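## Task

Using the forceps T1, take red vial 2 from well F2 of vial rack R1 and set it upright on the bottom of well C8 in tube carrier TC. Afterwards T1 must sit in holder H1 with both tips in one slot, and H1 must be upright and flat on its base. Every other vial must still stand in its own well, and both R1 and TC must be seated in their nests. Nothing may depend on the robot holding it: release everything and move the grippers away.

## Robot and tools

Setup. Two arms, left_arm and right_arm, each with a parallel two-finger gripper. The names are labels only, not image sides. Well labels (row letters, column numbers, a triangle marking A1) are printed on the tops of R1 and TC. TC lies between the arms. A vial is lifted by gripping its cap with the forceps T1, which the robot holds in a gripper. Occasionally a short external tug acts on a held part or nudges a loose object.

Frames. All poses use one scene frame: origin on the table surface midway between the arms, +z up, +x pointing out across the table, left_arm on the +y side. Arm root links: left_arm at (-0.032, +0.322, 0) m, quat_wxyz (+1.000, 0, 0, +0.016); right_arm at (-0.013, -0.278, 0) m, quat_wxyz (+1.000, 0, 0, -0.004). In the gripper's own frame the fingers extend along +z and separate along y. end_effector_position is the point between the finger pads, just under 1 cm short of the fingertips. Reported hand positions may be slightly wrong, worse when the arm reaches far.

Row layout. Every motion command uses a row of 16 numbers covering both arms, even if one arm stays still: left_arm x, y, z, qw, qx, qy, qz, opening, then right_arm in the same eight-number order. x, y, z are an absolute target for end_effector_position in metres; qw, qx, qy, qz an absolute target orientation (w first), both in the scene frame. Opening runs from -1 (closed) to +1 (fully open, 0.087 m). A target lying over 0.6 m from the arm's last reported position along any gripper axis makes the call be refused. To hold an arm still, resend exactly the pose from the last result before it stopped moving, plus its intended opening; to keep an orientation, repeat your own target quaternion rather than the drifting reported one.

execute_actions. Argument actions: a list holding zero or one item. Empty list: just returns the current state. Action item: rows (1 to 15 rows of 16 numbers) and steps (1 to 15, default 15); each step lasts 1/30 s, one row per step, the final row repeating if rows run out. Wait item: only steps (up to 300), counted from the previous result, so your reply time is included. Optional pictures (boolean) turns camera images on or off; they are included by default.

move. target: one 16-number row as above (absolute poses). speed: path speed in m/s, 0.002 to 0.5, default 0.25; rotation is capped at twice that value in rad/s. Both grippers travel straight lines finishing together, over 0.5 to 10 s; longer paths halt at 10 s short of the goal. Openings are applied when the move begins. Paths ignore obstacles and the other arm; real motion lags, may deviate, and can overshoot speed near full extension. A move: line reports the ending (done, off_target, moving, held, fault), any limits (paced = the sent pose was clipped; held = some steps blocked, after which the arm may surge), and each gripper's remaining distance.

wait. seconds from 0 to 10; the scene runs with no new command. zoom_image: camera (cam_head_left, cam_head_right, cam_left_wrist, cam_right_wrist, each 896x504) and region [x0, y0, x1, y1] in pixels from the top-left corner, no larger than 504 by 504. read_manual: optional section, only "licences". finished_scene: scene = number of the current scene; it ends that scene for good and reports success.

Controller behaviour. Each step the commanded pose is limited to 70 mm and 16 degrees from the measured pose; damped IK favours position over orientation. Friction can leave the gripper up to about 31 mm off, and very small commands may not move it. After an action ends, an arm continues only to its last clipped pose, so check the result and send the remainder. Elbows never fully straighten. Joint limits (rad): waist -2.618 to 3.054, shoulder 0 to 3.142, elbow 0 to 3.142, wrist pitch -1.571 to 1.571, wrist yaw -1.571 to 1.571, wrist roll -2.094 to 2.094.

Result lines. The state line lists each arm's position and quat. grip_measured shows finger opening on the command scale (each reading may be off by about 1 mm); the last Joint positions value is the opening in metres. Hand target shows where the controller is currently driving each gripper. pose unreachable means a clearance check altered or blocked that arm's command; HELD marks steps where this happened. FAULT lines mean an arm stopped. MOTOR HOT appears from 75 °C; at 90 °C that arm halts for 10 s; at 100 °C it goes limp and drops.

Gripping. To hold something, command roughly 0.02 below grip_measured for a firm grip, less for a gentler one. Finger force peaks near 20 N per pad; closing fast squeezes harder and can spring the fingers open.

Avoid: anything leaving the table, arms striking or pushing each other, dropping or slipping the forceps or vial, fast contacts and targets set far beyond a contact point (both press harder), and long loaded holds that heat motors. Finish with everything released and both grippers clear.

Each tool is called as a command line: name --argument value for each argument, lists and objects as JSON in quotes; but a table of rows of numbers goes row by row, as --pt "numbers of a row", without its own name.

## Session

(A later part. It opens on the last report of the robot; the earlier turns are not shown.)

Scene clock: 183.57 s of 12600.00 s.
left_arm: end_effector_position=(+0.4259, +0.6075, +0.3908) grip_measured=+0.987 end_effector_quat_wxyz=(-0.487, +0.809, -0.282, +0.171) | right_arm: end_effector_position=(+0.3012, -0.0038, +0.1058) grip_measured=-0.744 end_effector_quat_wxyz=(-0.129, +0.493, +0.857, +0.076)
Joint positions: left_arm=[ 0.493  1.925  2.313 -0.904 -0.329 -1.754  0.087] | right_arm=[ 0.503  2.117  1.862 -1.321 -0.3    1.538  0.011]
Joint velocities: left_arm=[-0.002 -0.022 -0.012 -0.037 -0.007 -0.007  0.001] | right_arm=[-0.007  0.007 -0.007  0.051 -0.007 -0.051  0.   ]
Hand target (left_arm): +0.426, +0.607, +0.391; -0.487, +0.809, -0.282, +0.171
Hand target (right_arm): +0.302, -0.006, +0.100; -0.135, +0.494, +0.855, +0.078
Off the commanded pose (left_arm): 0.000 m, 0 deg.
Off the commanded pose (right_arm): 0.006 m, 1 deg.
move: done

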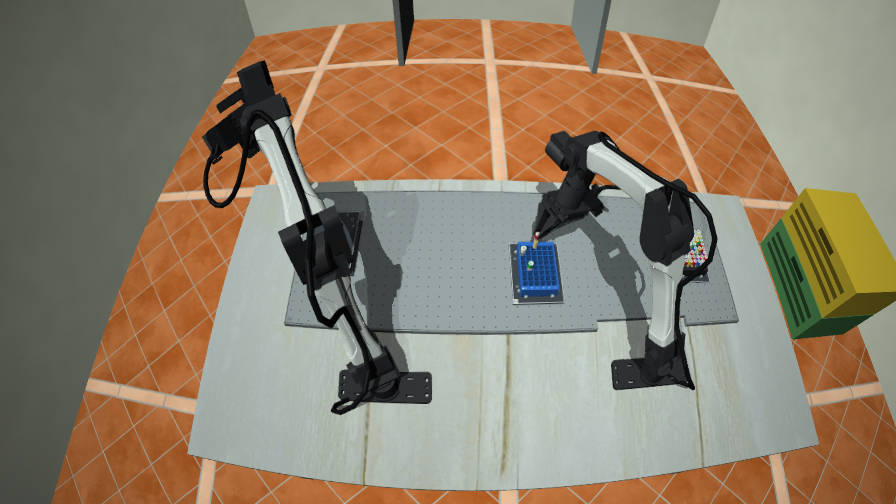

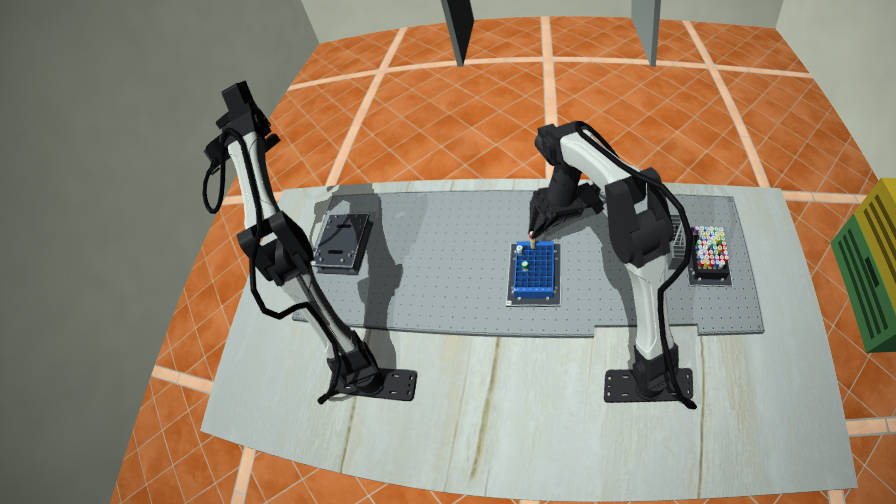

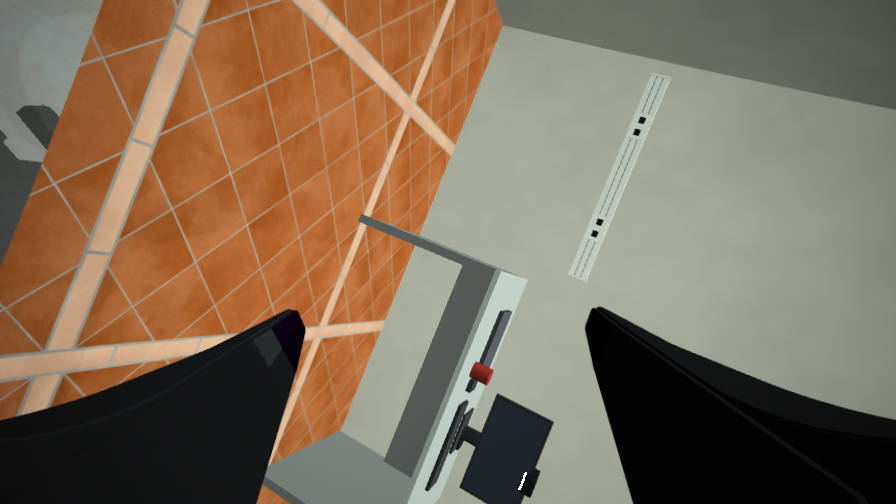

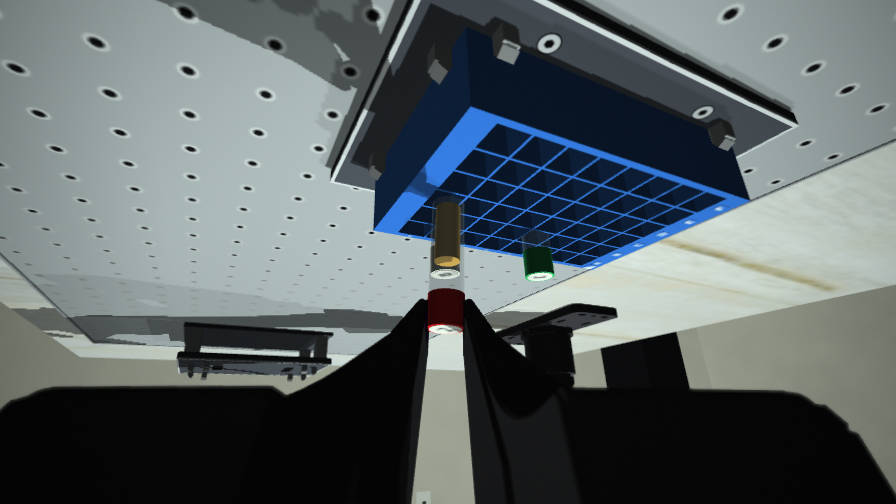

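Overshot ~1.5 mm; bias slightly outward and descend.

move --target '[0.4259,0.6075,0.3908,-0.487,0.809,-0.282,0.171,1,0.3035,-0.004,0.088,-0.14,0.494,0.855,0.078,-0.755]' --speed 0.006

zoom_image --camera "cam_right_wrist" --region '[370,150,530,350]'

Scene clock: 187.63 s of 12600.00 s.
left_arm: end_effector_position=(+0.4259, +0.6075, +0.3908) grip_measured=+0.987 end_effector_quat_wxyz=(-0.487, +0.809, -0.282, +0.171) | right_arm: end_effector_position=(+0.3034, +0.0003, +0.1031) grip_measured=-0.744 end_effector_quat_wxyz=(-0.131, +0.490, +0.857, +0.088)
Joint positions: left_arm=[ 0.493  1.925  2.313 -0.904 -0.329 -1.754  0.087] | right_arm=[ 0.503  2.117  1.845 -1.286 -0.317  1.537  0.011]
Joint velocities: left_arm=[-0.007 -0.002 -0.022 -0.007 -0.095  0.007 -0.   ] | right_arm=[-0.007  0.012 -0.007  0.037 -0.037  0.007  0.001]
Hand target (left_arm): +0.426, +0.607, +0.391; -0.487, +0.809, -0.282, +0.171
Hand target (right_arm): +0.303, -0.004, +0.088; -0.140, +0.494, +0.855, +0.078
Off the commanded pose (left_arm): 0.000 m, 0 deg.
Off the commanded pose (right_arm): 0.016 m, 2 deg.
move: off_target (right_arm)

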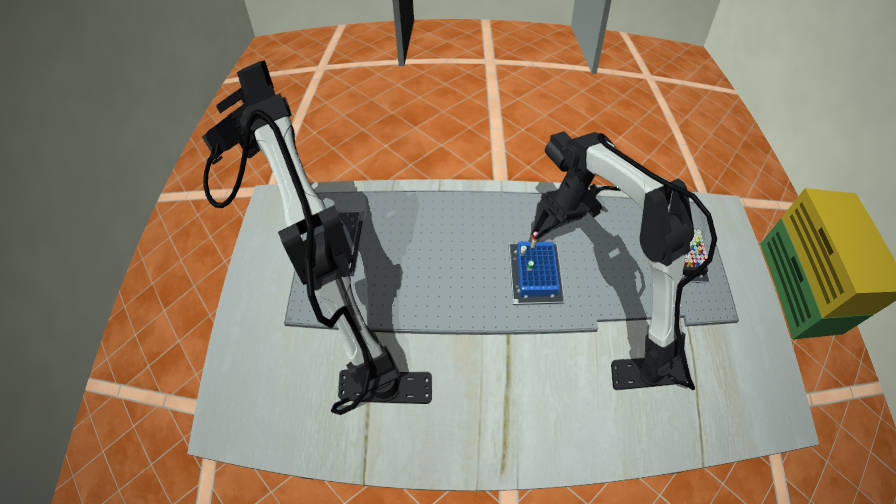

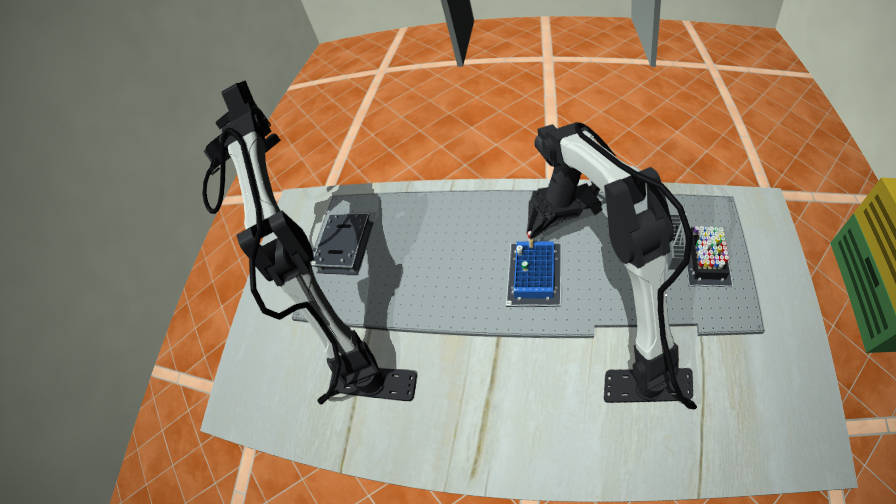

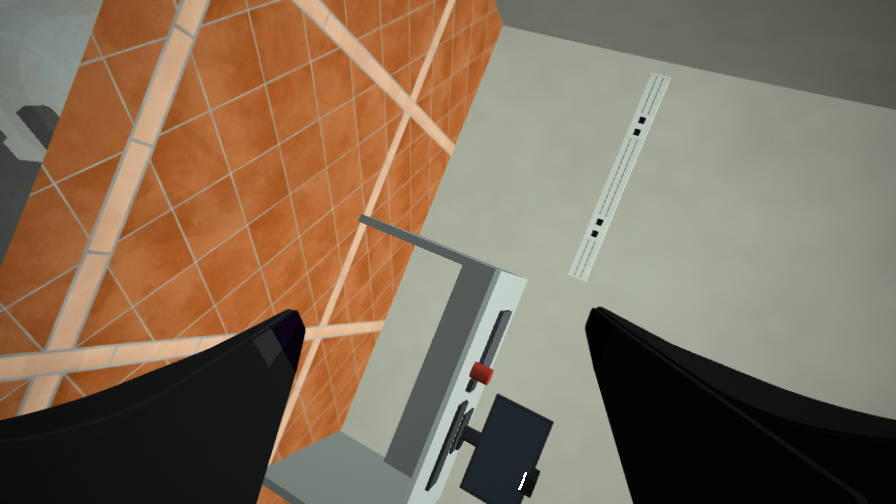

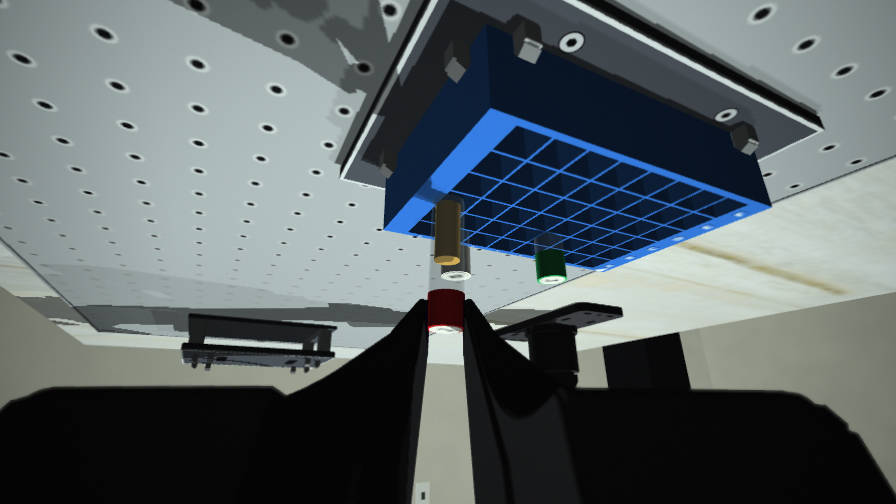

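Region (370, 150, 530, 350) of cam_right_wrist's 896x504 image, scaled by 2.520, with more detail than that image has; it fills the left 403 columns of this view, and the rest is white.

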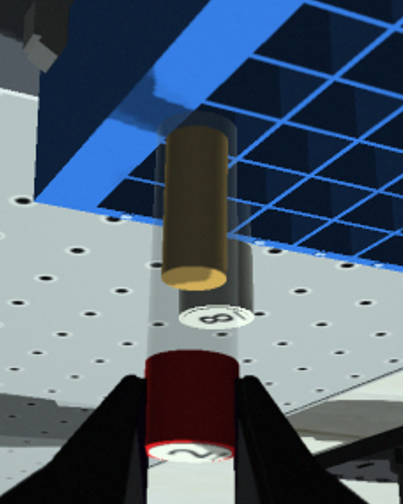

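move --target '[0.4259,0.6075,0.3908,-0.487,0.809,-0.282,0.171,1,0.301,-0.0055,0.090,-0.137,0.494,0.855,0.074,-0.755]' --speed 0.006

zoom_image --camera "cam_right_wrist" --region '[370,150,530,350]'

Scene clock: 191.40 s of 12600.00 s.
left_arm: end_effector_position=(+0.4259, +0.6075, +0.3908) grip_measured=+0.987 end_effector_quat_wxyz=(-0.487, +0.809, -0.282, +0.171) | right_arm: end_effector_position=(+0.3035, +0.0003, +0.1031) grip_measured=-0.744 end_effector_quat_wxyz=(-0.131, +0.490, +0.857, +0.088)
Joint positions: left_arm=[ 0.493  1.925  2.313 -0.904 -0.329 -1.754  0.087] | right_arm=[ 0.503  2.117  1.845 -1.286 -0.317  1.536  0.011]
Joint velocities: left_arm=[-0.017 -0.002 -0.022 -0.051 -0.051 -0.066 -0.   ] | right_arm=[ 0.002  0.002 -0.002  0.007  0.051 -0.051  0.   ]
Hand target (left_arm): +0.426, +0.607, +0.391; -0.487, +0.809, -0.282, +0.171
Hand target (right_arm): +0.301, -0.006, +0.090; -0.137, +0.494, +0.856, +0.074
Off the commanded pose (left_arm): 0.000 m, 0 deg.
Off the commanded pose (right_arm): 0.015 m, 2 deg.
move: off_target (right_arm)

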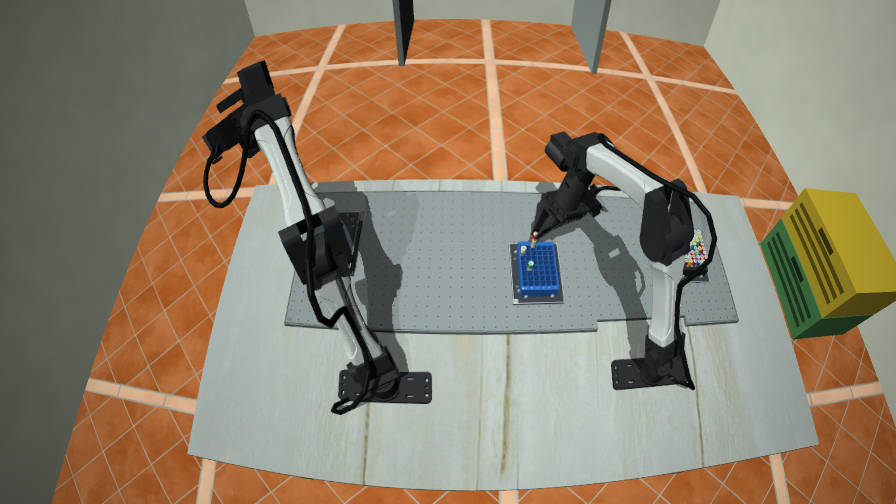

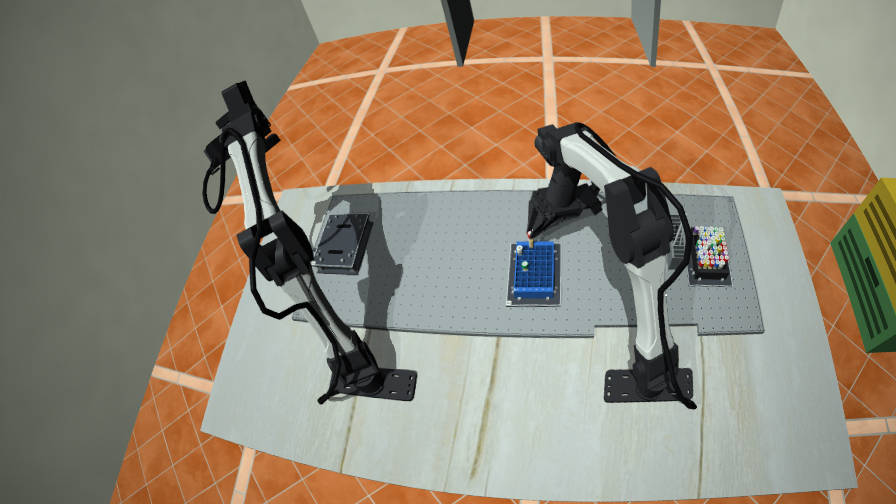

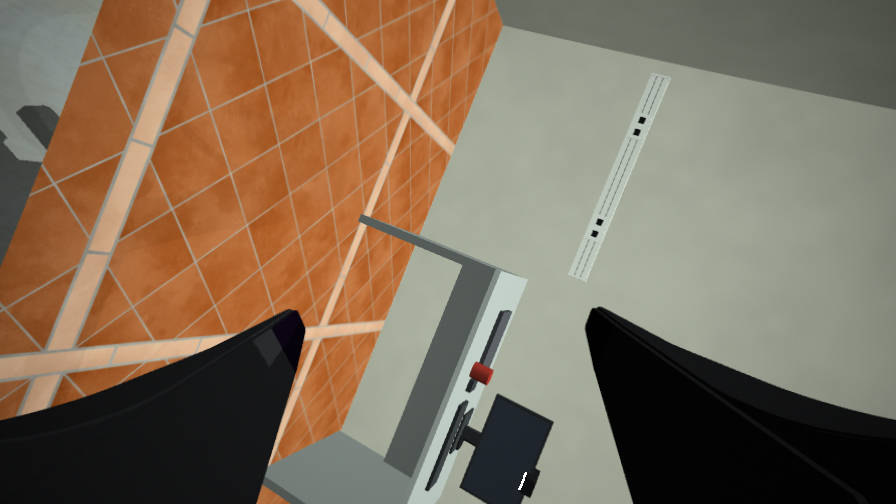

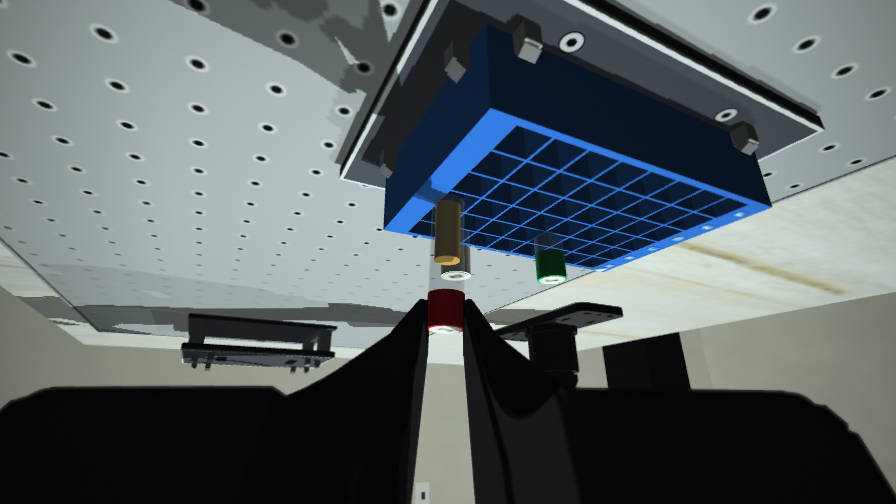

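Region (370, 150, 530, 350) of cam_right_wrist's 896x504 image, scaled by 2.520, with more detail than that image has; it fills the left 403 columns of this view, and the rest is white.

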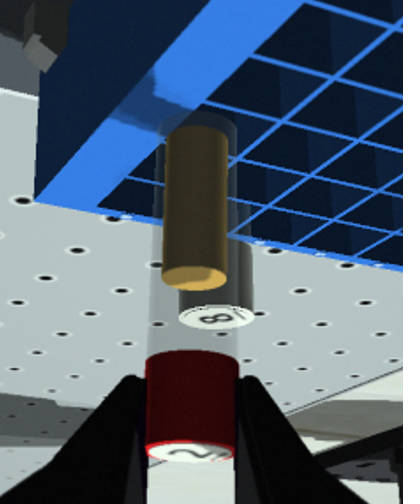

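Resting on the rim. Unload and slide.

move --target '[0.4259,0.6075,0.3908,-0.487,0.809,-0.282,0.171,1,0.3005,-0.004,0.101,-0.131,0.493,0.857,0.075,-0.755]' --speed 0.006

zoom_image --camera "cam_right_wrist" --region '[370,150,530,350]'

zoom_image --camera "cam_head_right" --region '[490,200,580,290]'

Scene clock: 194.90 s of 12600.00 s.
left_arm: end_effector_position=(+0.4259, +0.6075, +0.3908) grip_measured=+0.987 end_effector_quat_wxyz=(-0.487, +0.809, -0.282, +0.171) | right_arm: end_effector_position=(+0.3033, +0.0003, +0.1031) grip_measured=-0.744 end_effector_quat_wxyz=(-0.131, +0.490, +0.857, +0.088)
Joint positions: left_arm=[ 0.493  1.925  2.313 -0.904 -0.329 -1.754  0.087] | right_arm=[ 0.503  2.117  1.845 -1.286 -0.317  1.536  0.011]
Joint velocities: left_arm=[ 0.012  0.012 -0.012  0.007 -0.022  0.051 -0.001] | right_arm=[ 0.012  0.012 -0.017  0.007  0.022  0.022 -0.001]
Hand target (left_arm): +0.426, +0.607, +0.391; -0.487, +0.809, -0.282, +0.171
Hand target (right_arm): +0.301, -0.004, +0.101; -0.131, +0.493, +0.857, +0.075
Off the commanded pose (left_arm): 0.000 m, 0 deg.
Off the commanded pose (right_arm): 0.006 m, 2 deg.
move: done

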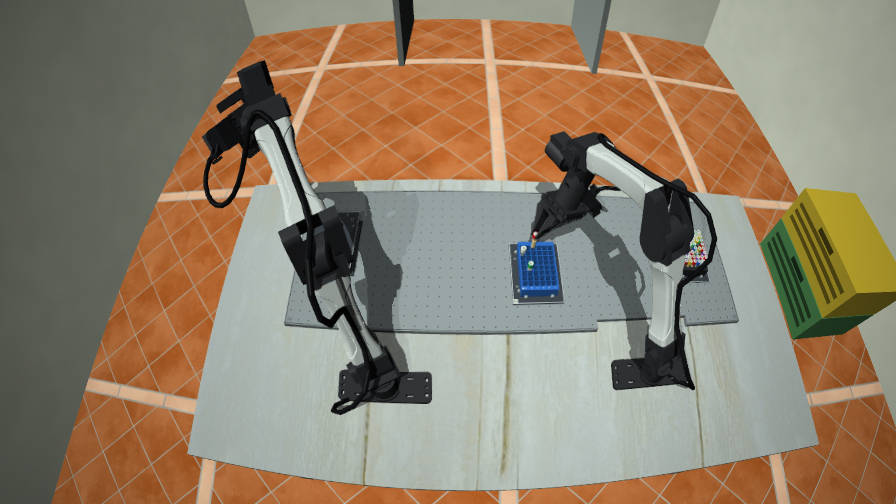

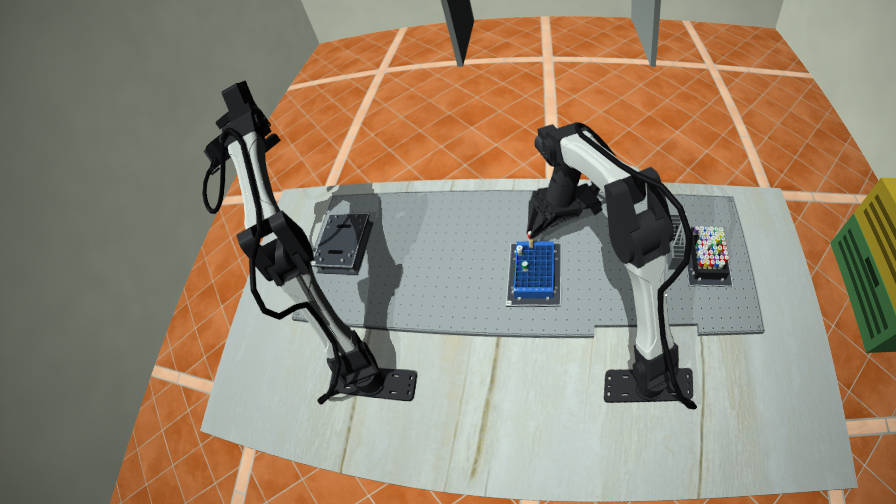

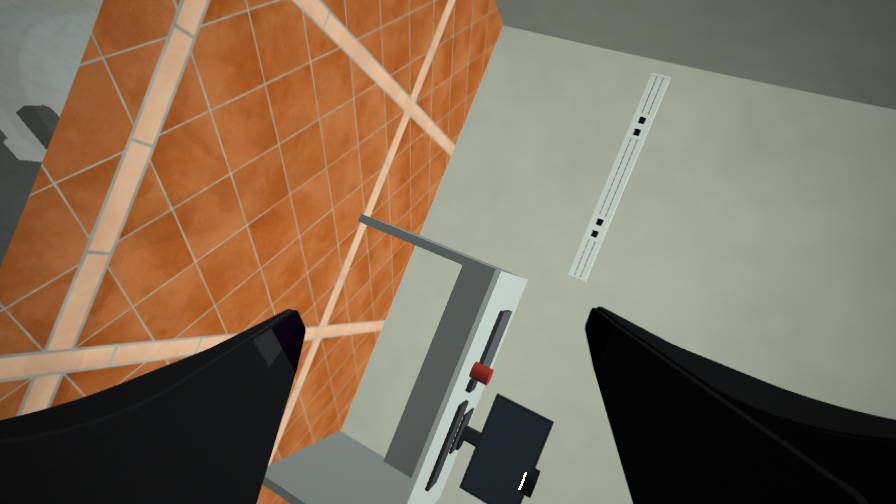

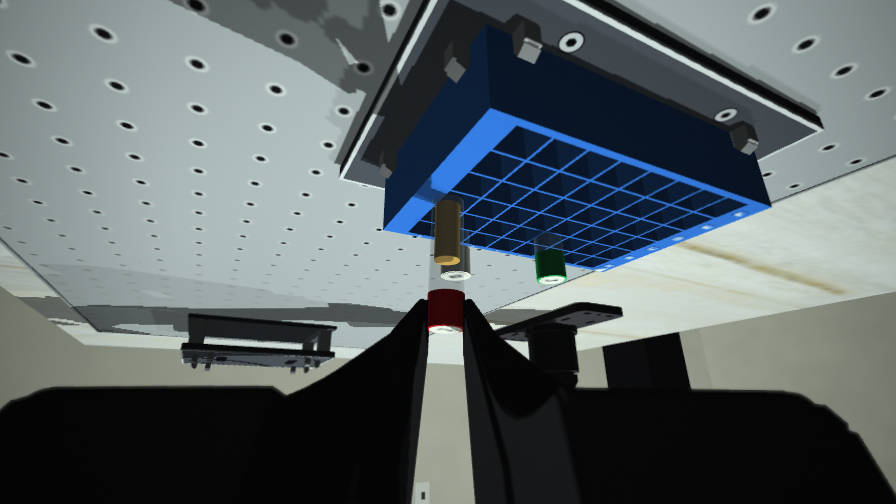

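Region (370, 150, 530, 350) of cam_right_wrist's 896x504 image, scaled by 2.520, with more detail than that image has; it fills the left 403 columns of this view, and the rest is white.

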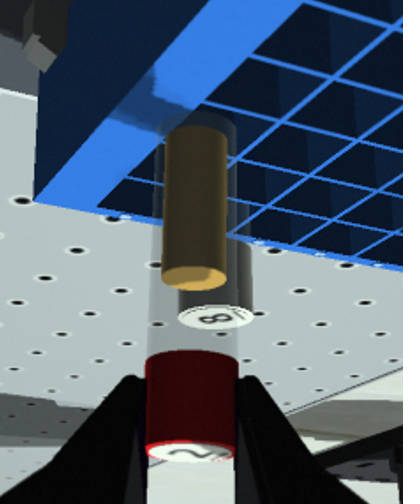

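Region (490, 200, 580, 290) of cam_head_right's 896x504 image, scaled by 5.600, with more detail than that image has.

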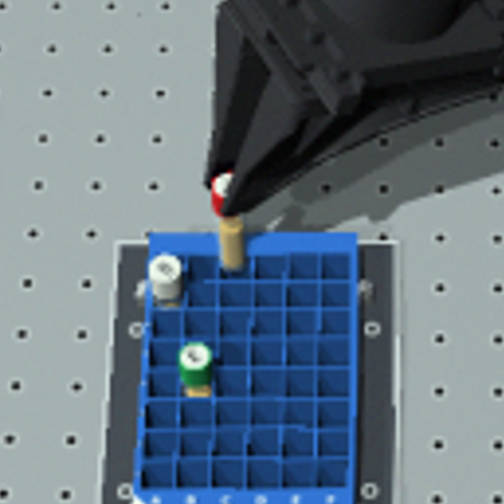

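Preloaded. Lift a bit.

move --target '[0.4259,0.6075,0.3908,-0.487,0.809,-0.282,0.171,1,0.3015,-0.002,0.113,-0.133,0.493,0.856,0.078,-0.755]' --speed 0.01

zoom_image --camera "cam_right_wrist" --region '[370,100,530,260]'

zoom_image --camera "cam_head_right" --region '[490,200,580,290]'

Scene clock: 197.50 s of 12600.00 s.
left_arm: end_effector_position=(+0.4259, +0.6075, +0.3908) grip_measured=+0.987 end_effector_quat_wxyz=(-0.487, +0.809, -0.282, +0.171) | right_arm: end_effector_position=(+0.2990, -0.0021, +0.1087) grip_measured=-0.744 end_effector_quat_wxyz=(-0.137, +0.492, +0.856, +0.079)
Joint positions: left_arm=[ 0.493  1.925  2.313 -0.904 -0.329 -1.754  0.087] | right_arm=[ 0.503  2.117  1.867 -1.331 -0.317  1.536  0.011]
Joint velocities: left_arm=[ 0.012 -0.007 -0.012  0.022  0.095  0.037  0.   ] | right_arm=[ 0.002 -0.007  0.002 -0.007 -0.022 -0.037  0.   ]
Hand target (left_arm): +0.426, +0.607, +0.391; -0.487, +0.809, -0.282, +0.171
Hand target (right_arm): +0.301, -0.002, +0.113; -0.133, +0.493, +0.856, +0.078
Off the commanded pose (left_arm): 0.000 m, 0 deg.
Off the commanded pose (right_arm): 0.005 m, 0 deg.
move: done

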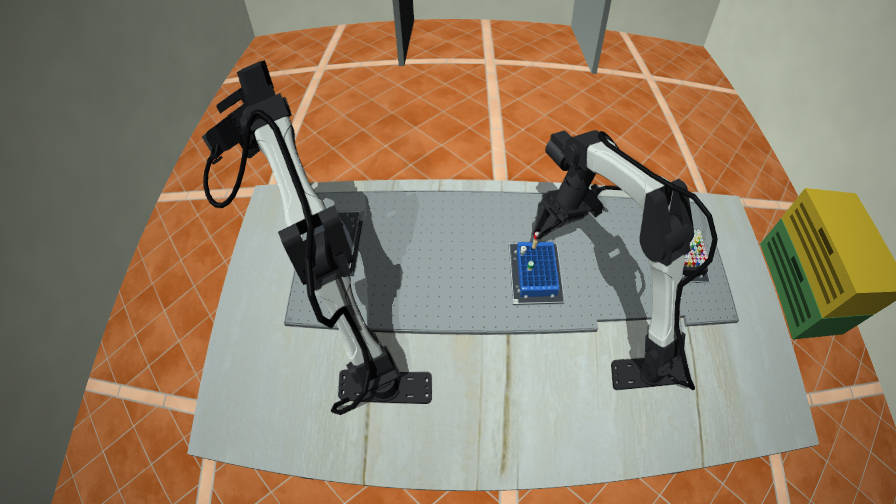

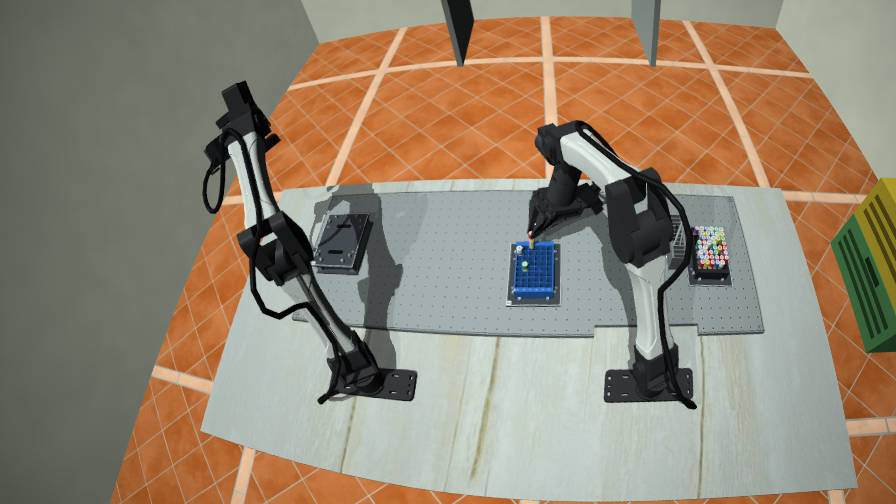

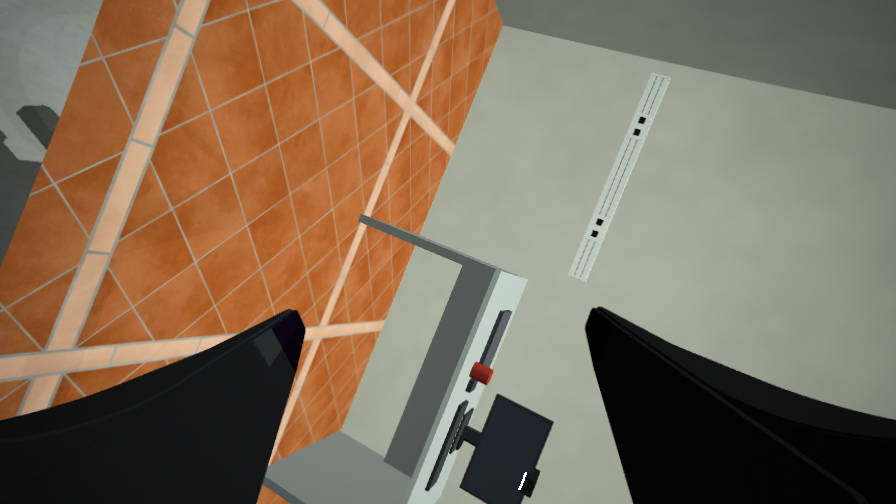

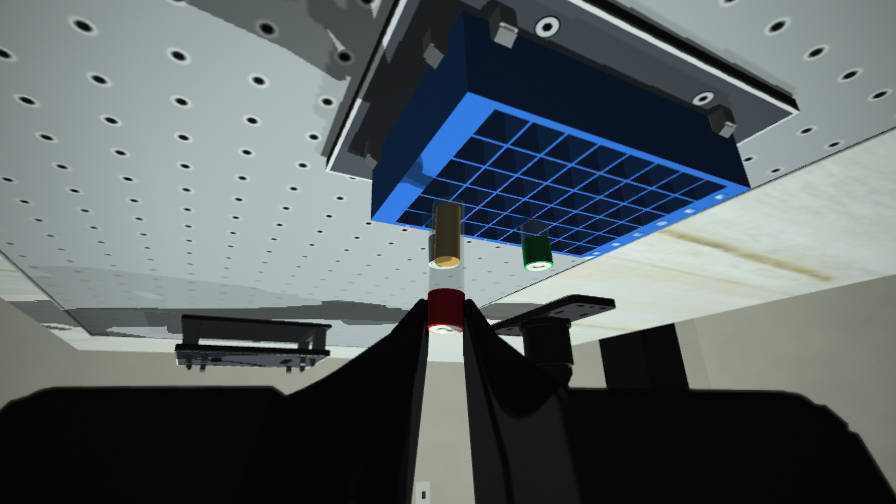

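Region (370, 100, 530, 260) of cam_right_wrist's 896x504 image, scaled by 3.150, with more detail than that image has.

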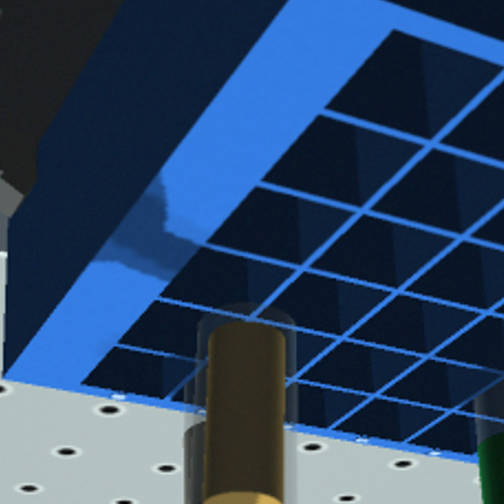

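Region (490, 200, 580, 290) of cam_head_right's 896x504 image, scaled by 5.600, with more detail than that image has.

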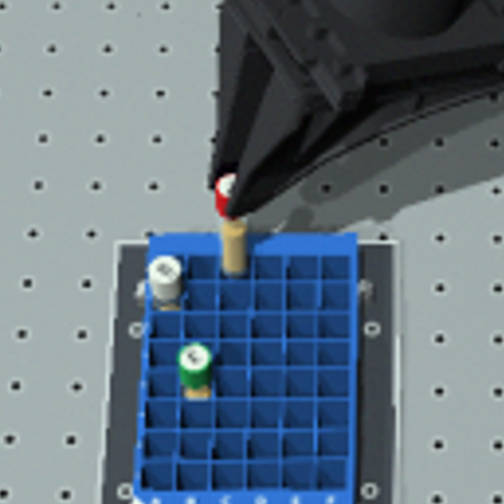

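move --target '[0.4259,0.6075,0.3908,-0.487,0.809,-0.282,0.171,1,0.303,-0.0055,0.092,-0.128,0.494,0.857,0.074,-0.755]' --speed 0.01

zoom_image --camera "cam_right_wrist" --region '[370,150,530,350]'

Scene clock: 200.97 s of 12600.00 s.
left_arm: end_effector_position=(+0.4259, +0.6075, +0.3908) grip_measured=+0.987 end_effector_quat_wxyz=(-0.487, +0.809, -0.282, +0.171) | right_arm: end_effector_position=(+0.3018, -0.0022, +0.1025) grip_measured=-0.744 end_effector_quat_wxyz=(-0.130, +0.491, +0.857, +0.081)
Joint positions: left_arm=[ 0.493  1.925  2.313 -0.904 -0.329 -1.754  0.087] | right_arm=[ 0.503  2.117  1.846 -1.299 -0.308  1.536  0.011]
Joint velocities: left_arm=[-0.002  0.007 -0.012  0.051  0.022  0.007 -0.002] | right_arm=[ 0.002 -0.007  0.012  0.037  0.051 -0.007 -0.   ]
Hand target (left_arm): +0.426, +0.607, +0.391; -0.487, +0.809, -0.282, +0.171
Hand target (right_arm): +0.303, -0.005, +0.092; -0.128, +0.494, +0.857, +0.074
Off the commanded pose (left_arm): 0.000 m, 0 deg.
Off the commanded pose (right_arm): 0.011 m, 1 deg.
move: off_target (right_arm)

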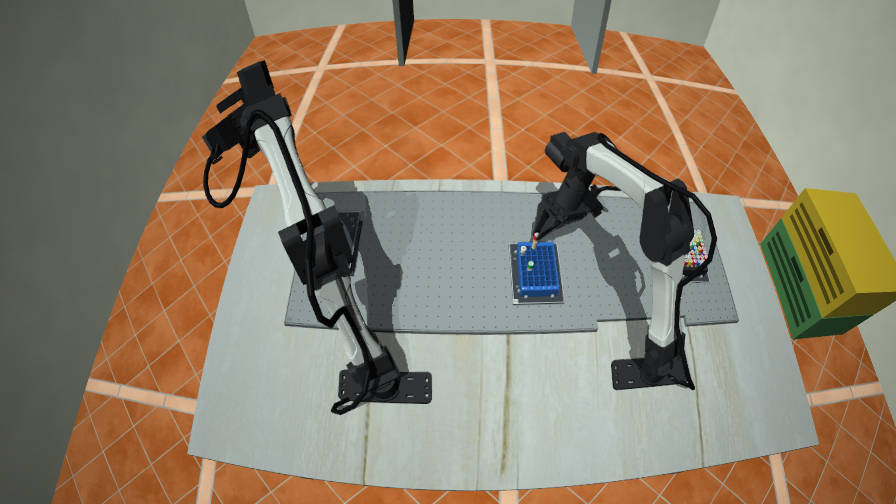

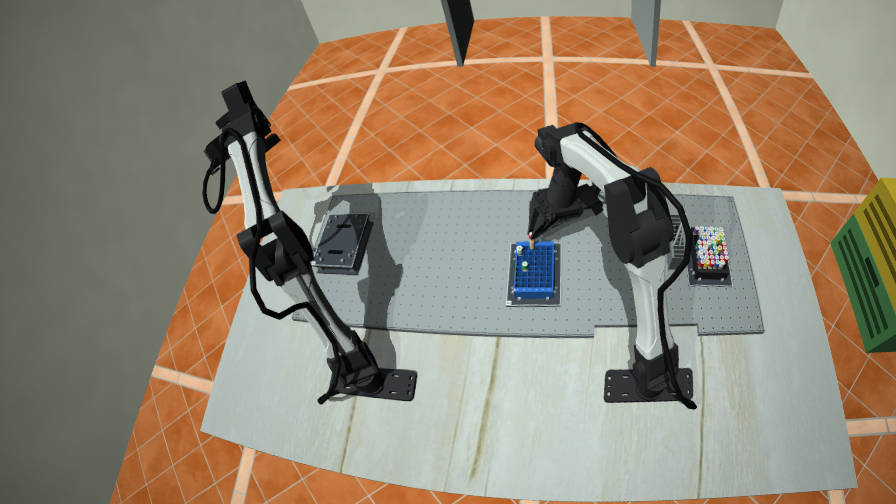

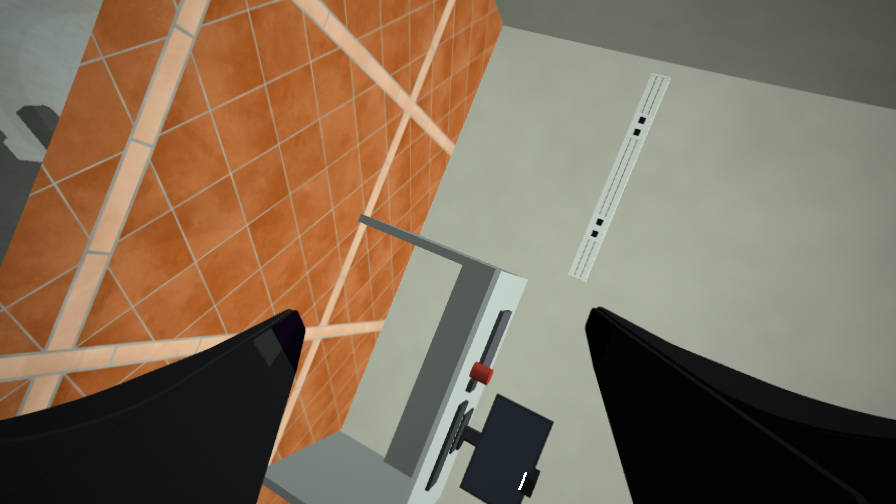

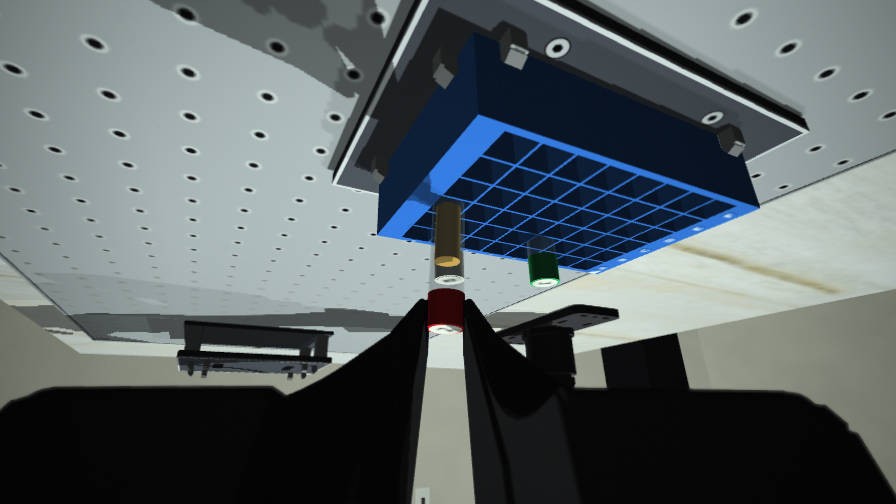

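Region (370, 150, 530, 350) of cam_right_wrist's 896x504 image, scaled by 2.520, with more detail than that image has; it fills the left 403 columns of this view, and the rest is white.

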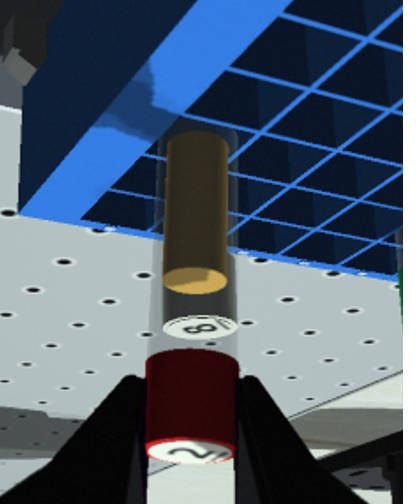

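Looks centred. Continue.

move --target '[0.4259,0.6075,0.3908,-0.487,0.809,-0.282,0.171,1,0.302,-0.0055,0.082,-0.131,0.494,0.857,0.072,-0.755]' --speed 0.01

zoom_image --camera "cam_right_wrist" --region '[400,170,500,270]'

zoom_image --camera "cam_head_right" --region '[505,215,565,275]'

Scene clock: 204.23 s of 12600.00 s.
left_arm: end_effector_position=(+0.4259, +0.6075, +0.3908) grip_measured=+0.987 end_effector_quat_wxyz=(-0.487, +0.809, -0.282, +0.171) | right_arm: end_effector_position=(+0.3015, -0.0023, +0.0946) grip_measured=-0.744 end_effector_quat_wxyz=(-0.130, +0.491, +0.857, +0.081)
Joint positions: left_arm=[ 0.493  1.925  2.313 -0.904 -0.329 -1.754  0.087] | right_arm=[ 0.503  2.117  1.814 -1.267 -0.308  1.536  0.011]
Joint velocities: left_arm=[-0.007  0.007  0.002 -0.007  0.037  0.007 -0.001] | right_arm=[-0.007 -0.007  0.007 -0.022 -0.066 -0.007  0.001]
Hand target (left_arm): +0.426, +0.607, +0.391; -0.487, +0.809, -0.282, +0.171
Hand target (right_arm): +0.302, -0.006, +0.082; -0.131, +0.494, +0.857, +0.072
Off the commanded pose (left_arm): 0.000 m, 0 deg.
Off the commanded pose (right_arm): 0.013 m, 1 deg.
move: off_target (right_arm)

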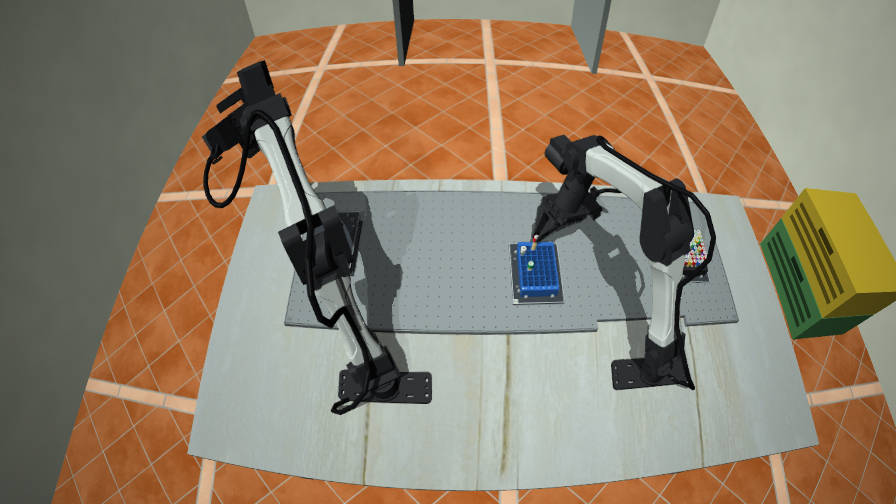

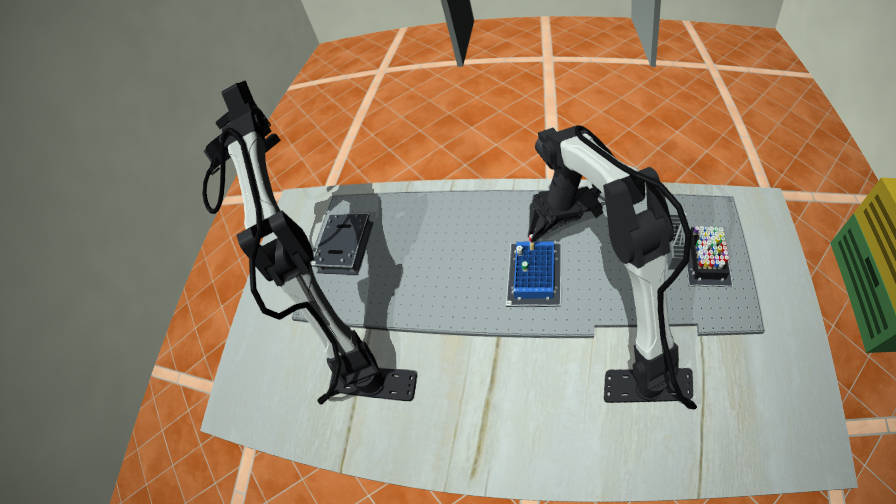

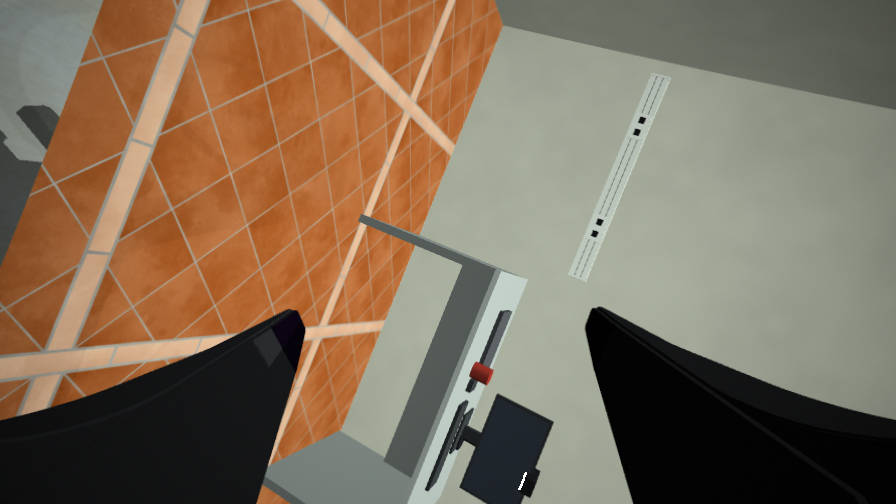

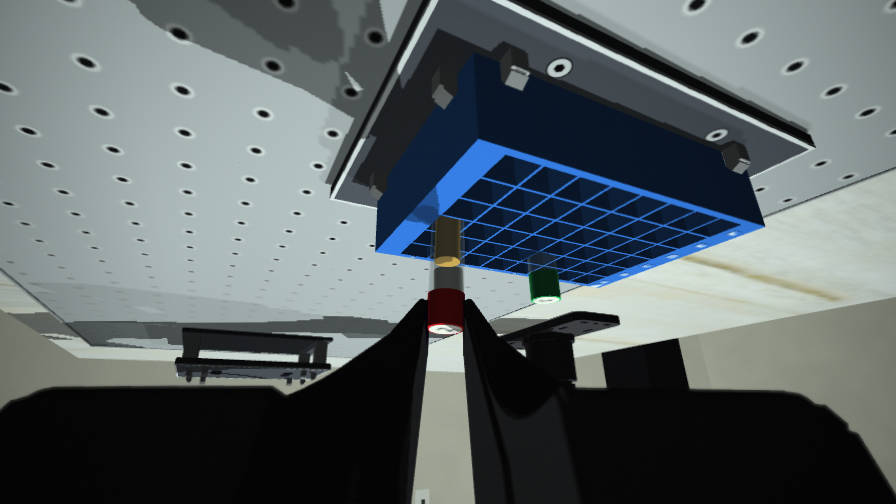

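Region (400, 170, 500, 270) of cam_right_wrist's 896x504 image, scaled by 5.040, with more detail than that image has.

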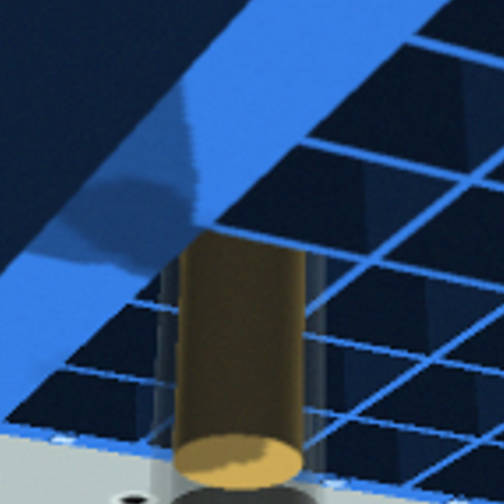

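Region (505, 215, 565, 275) of cam_head_right's 896x504 image, scaled by 8.400, with more detail than that image has.

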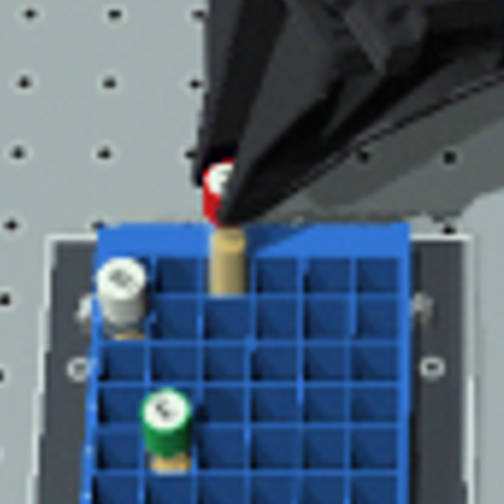

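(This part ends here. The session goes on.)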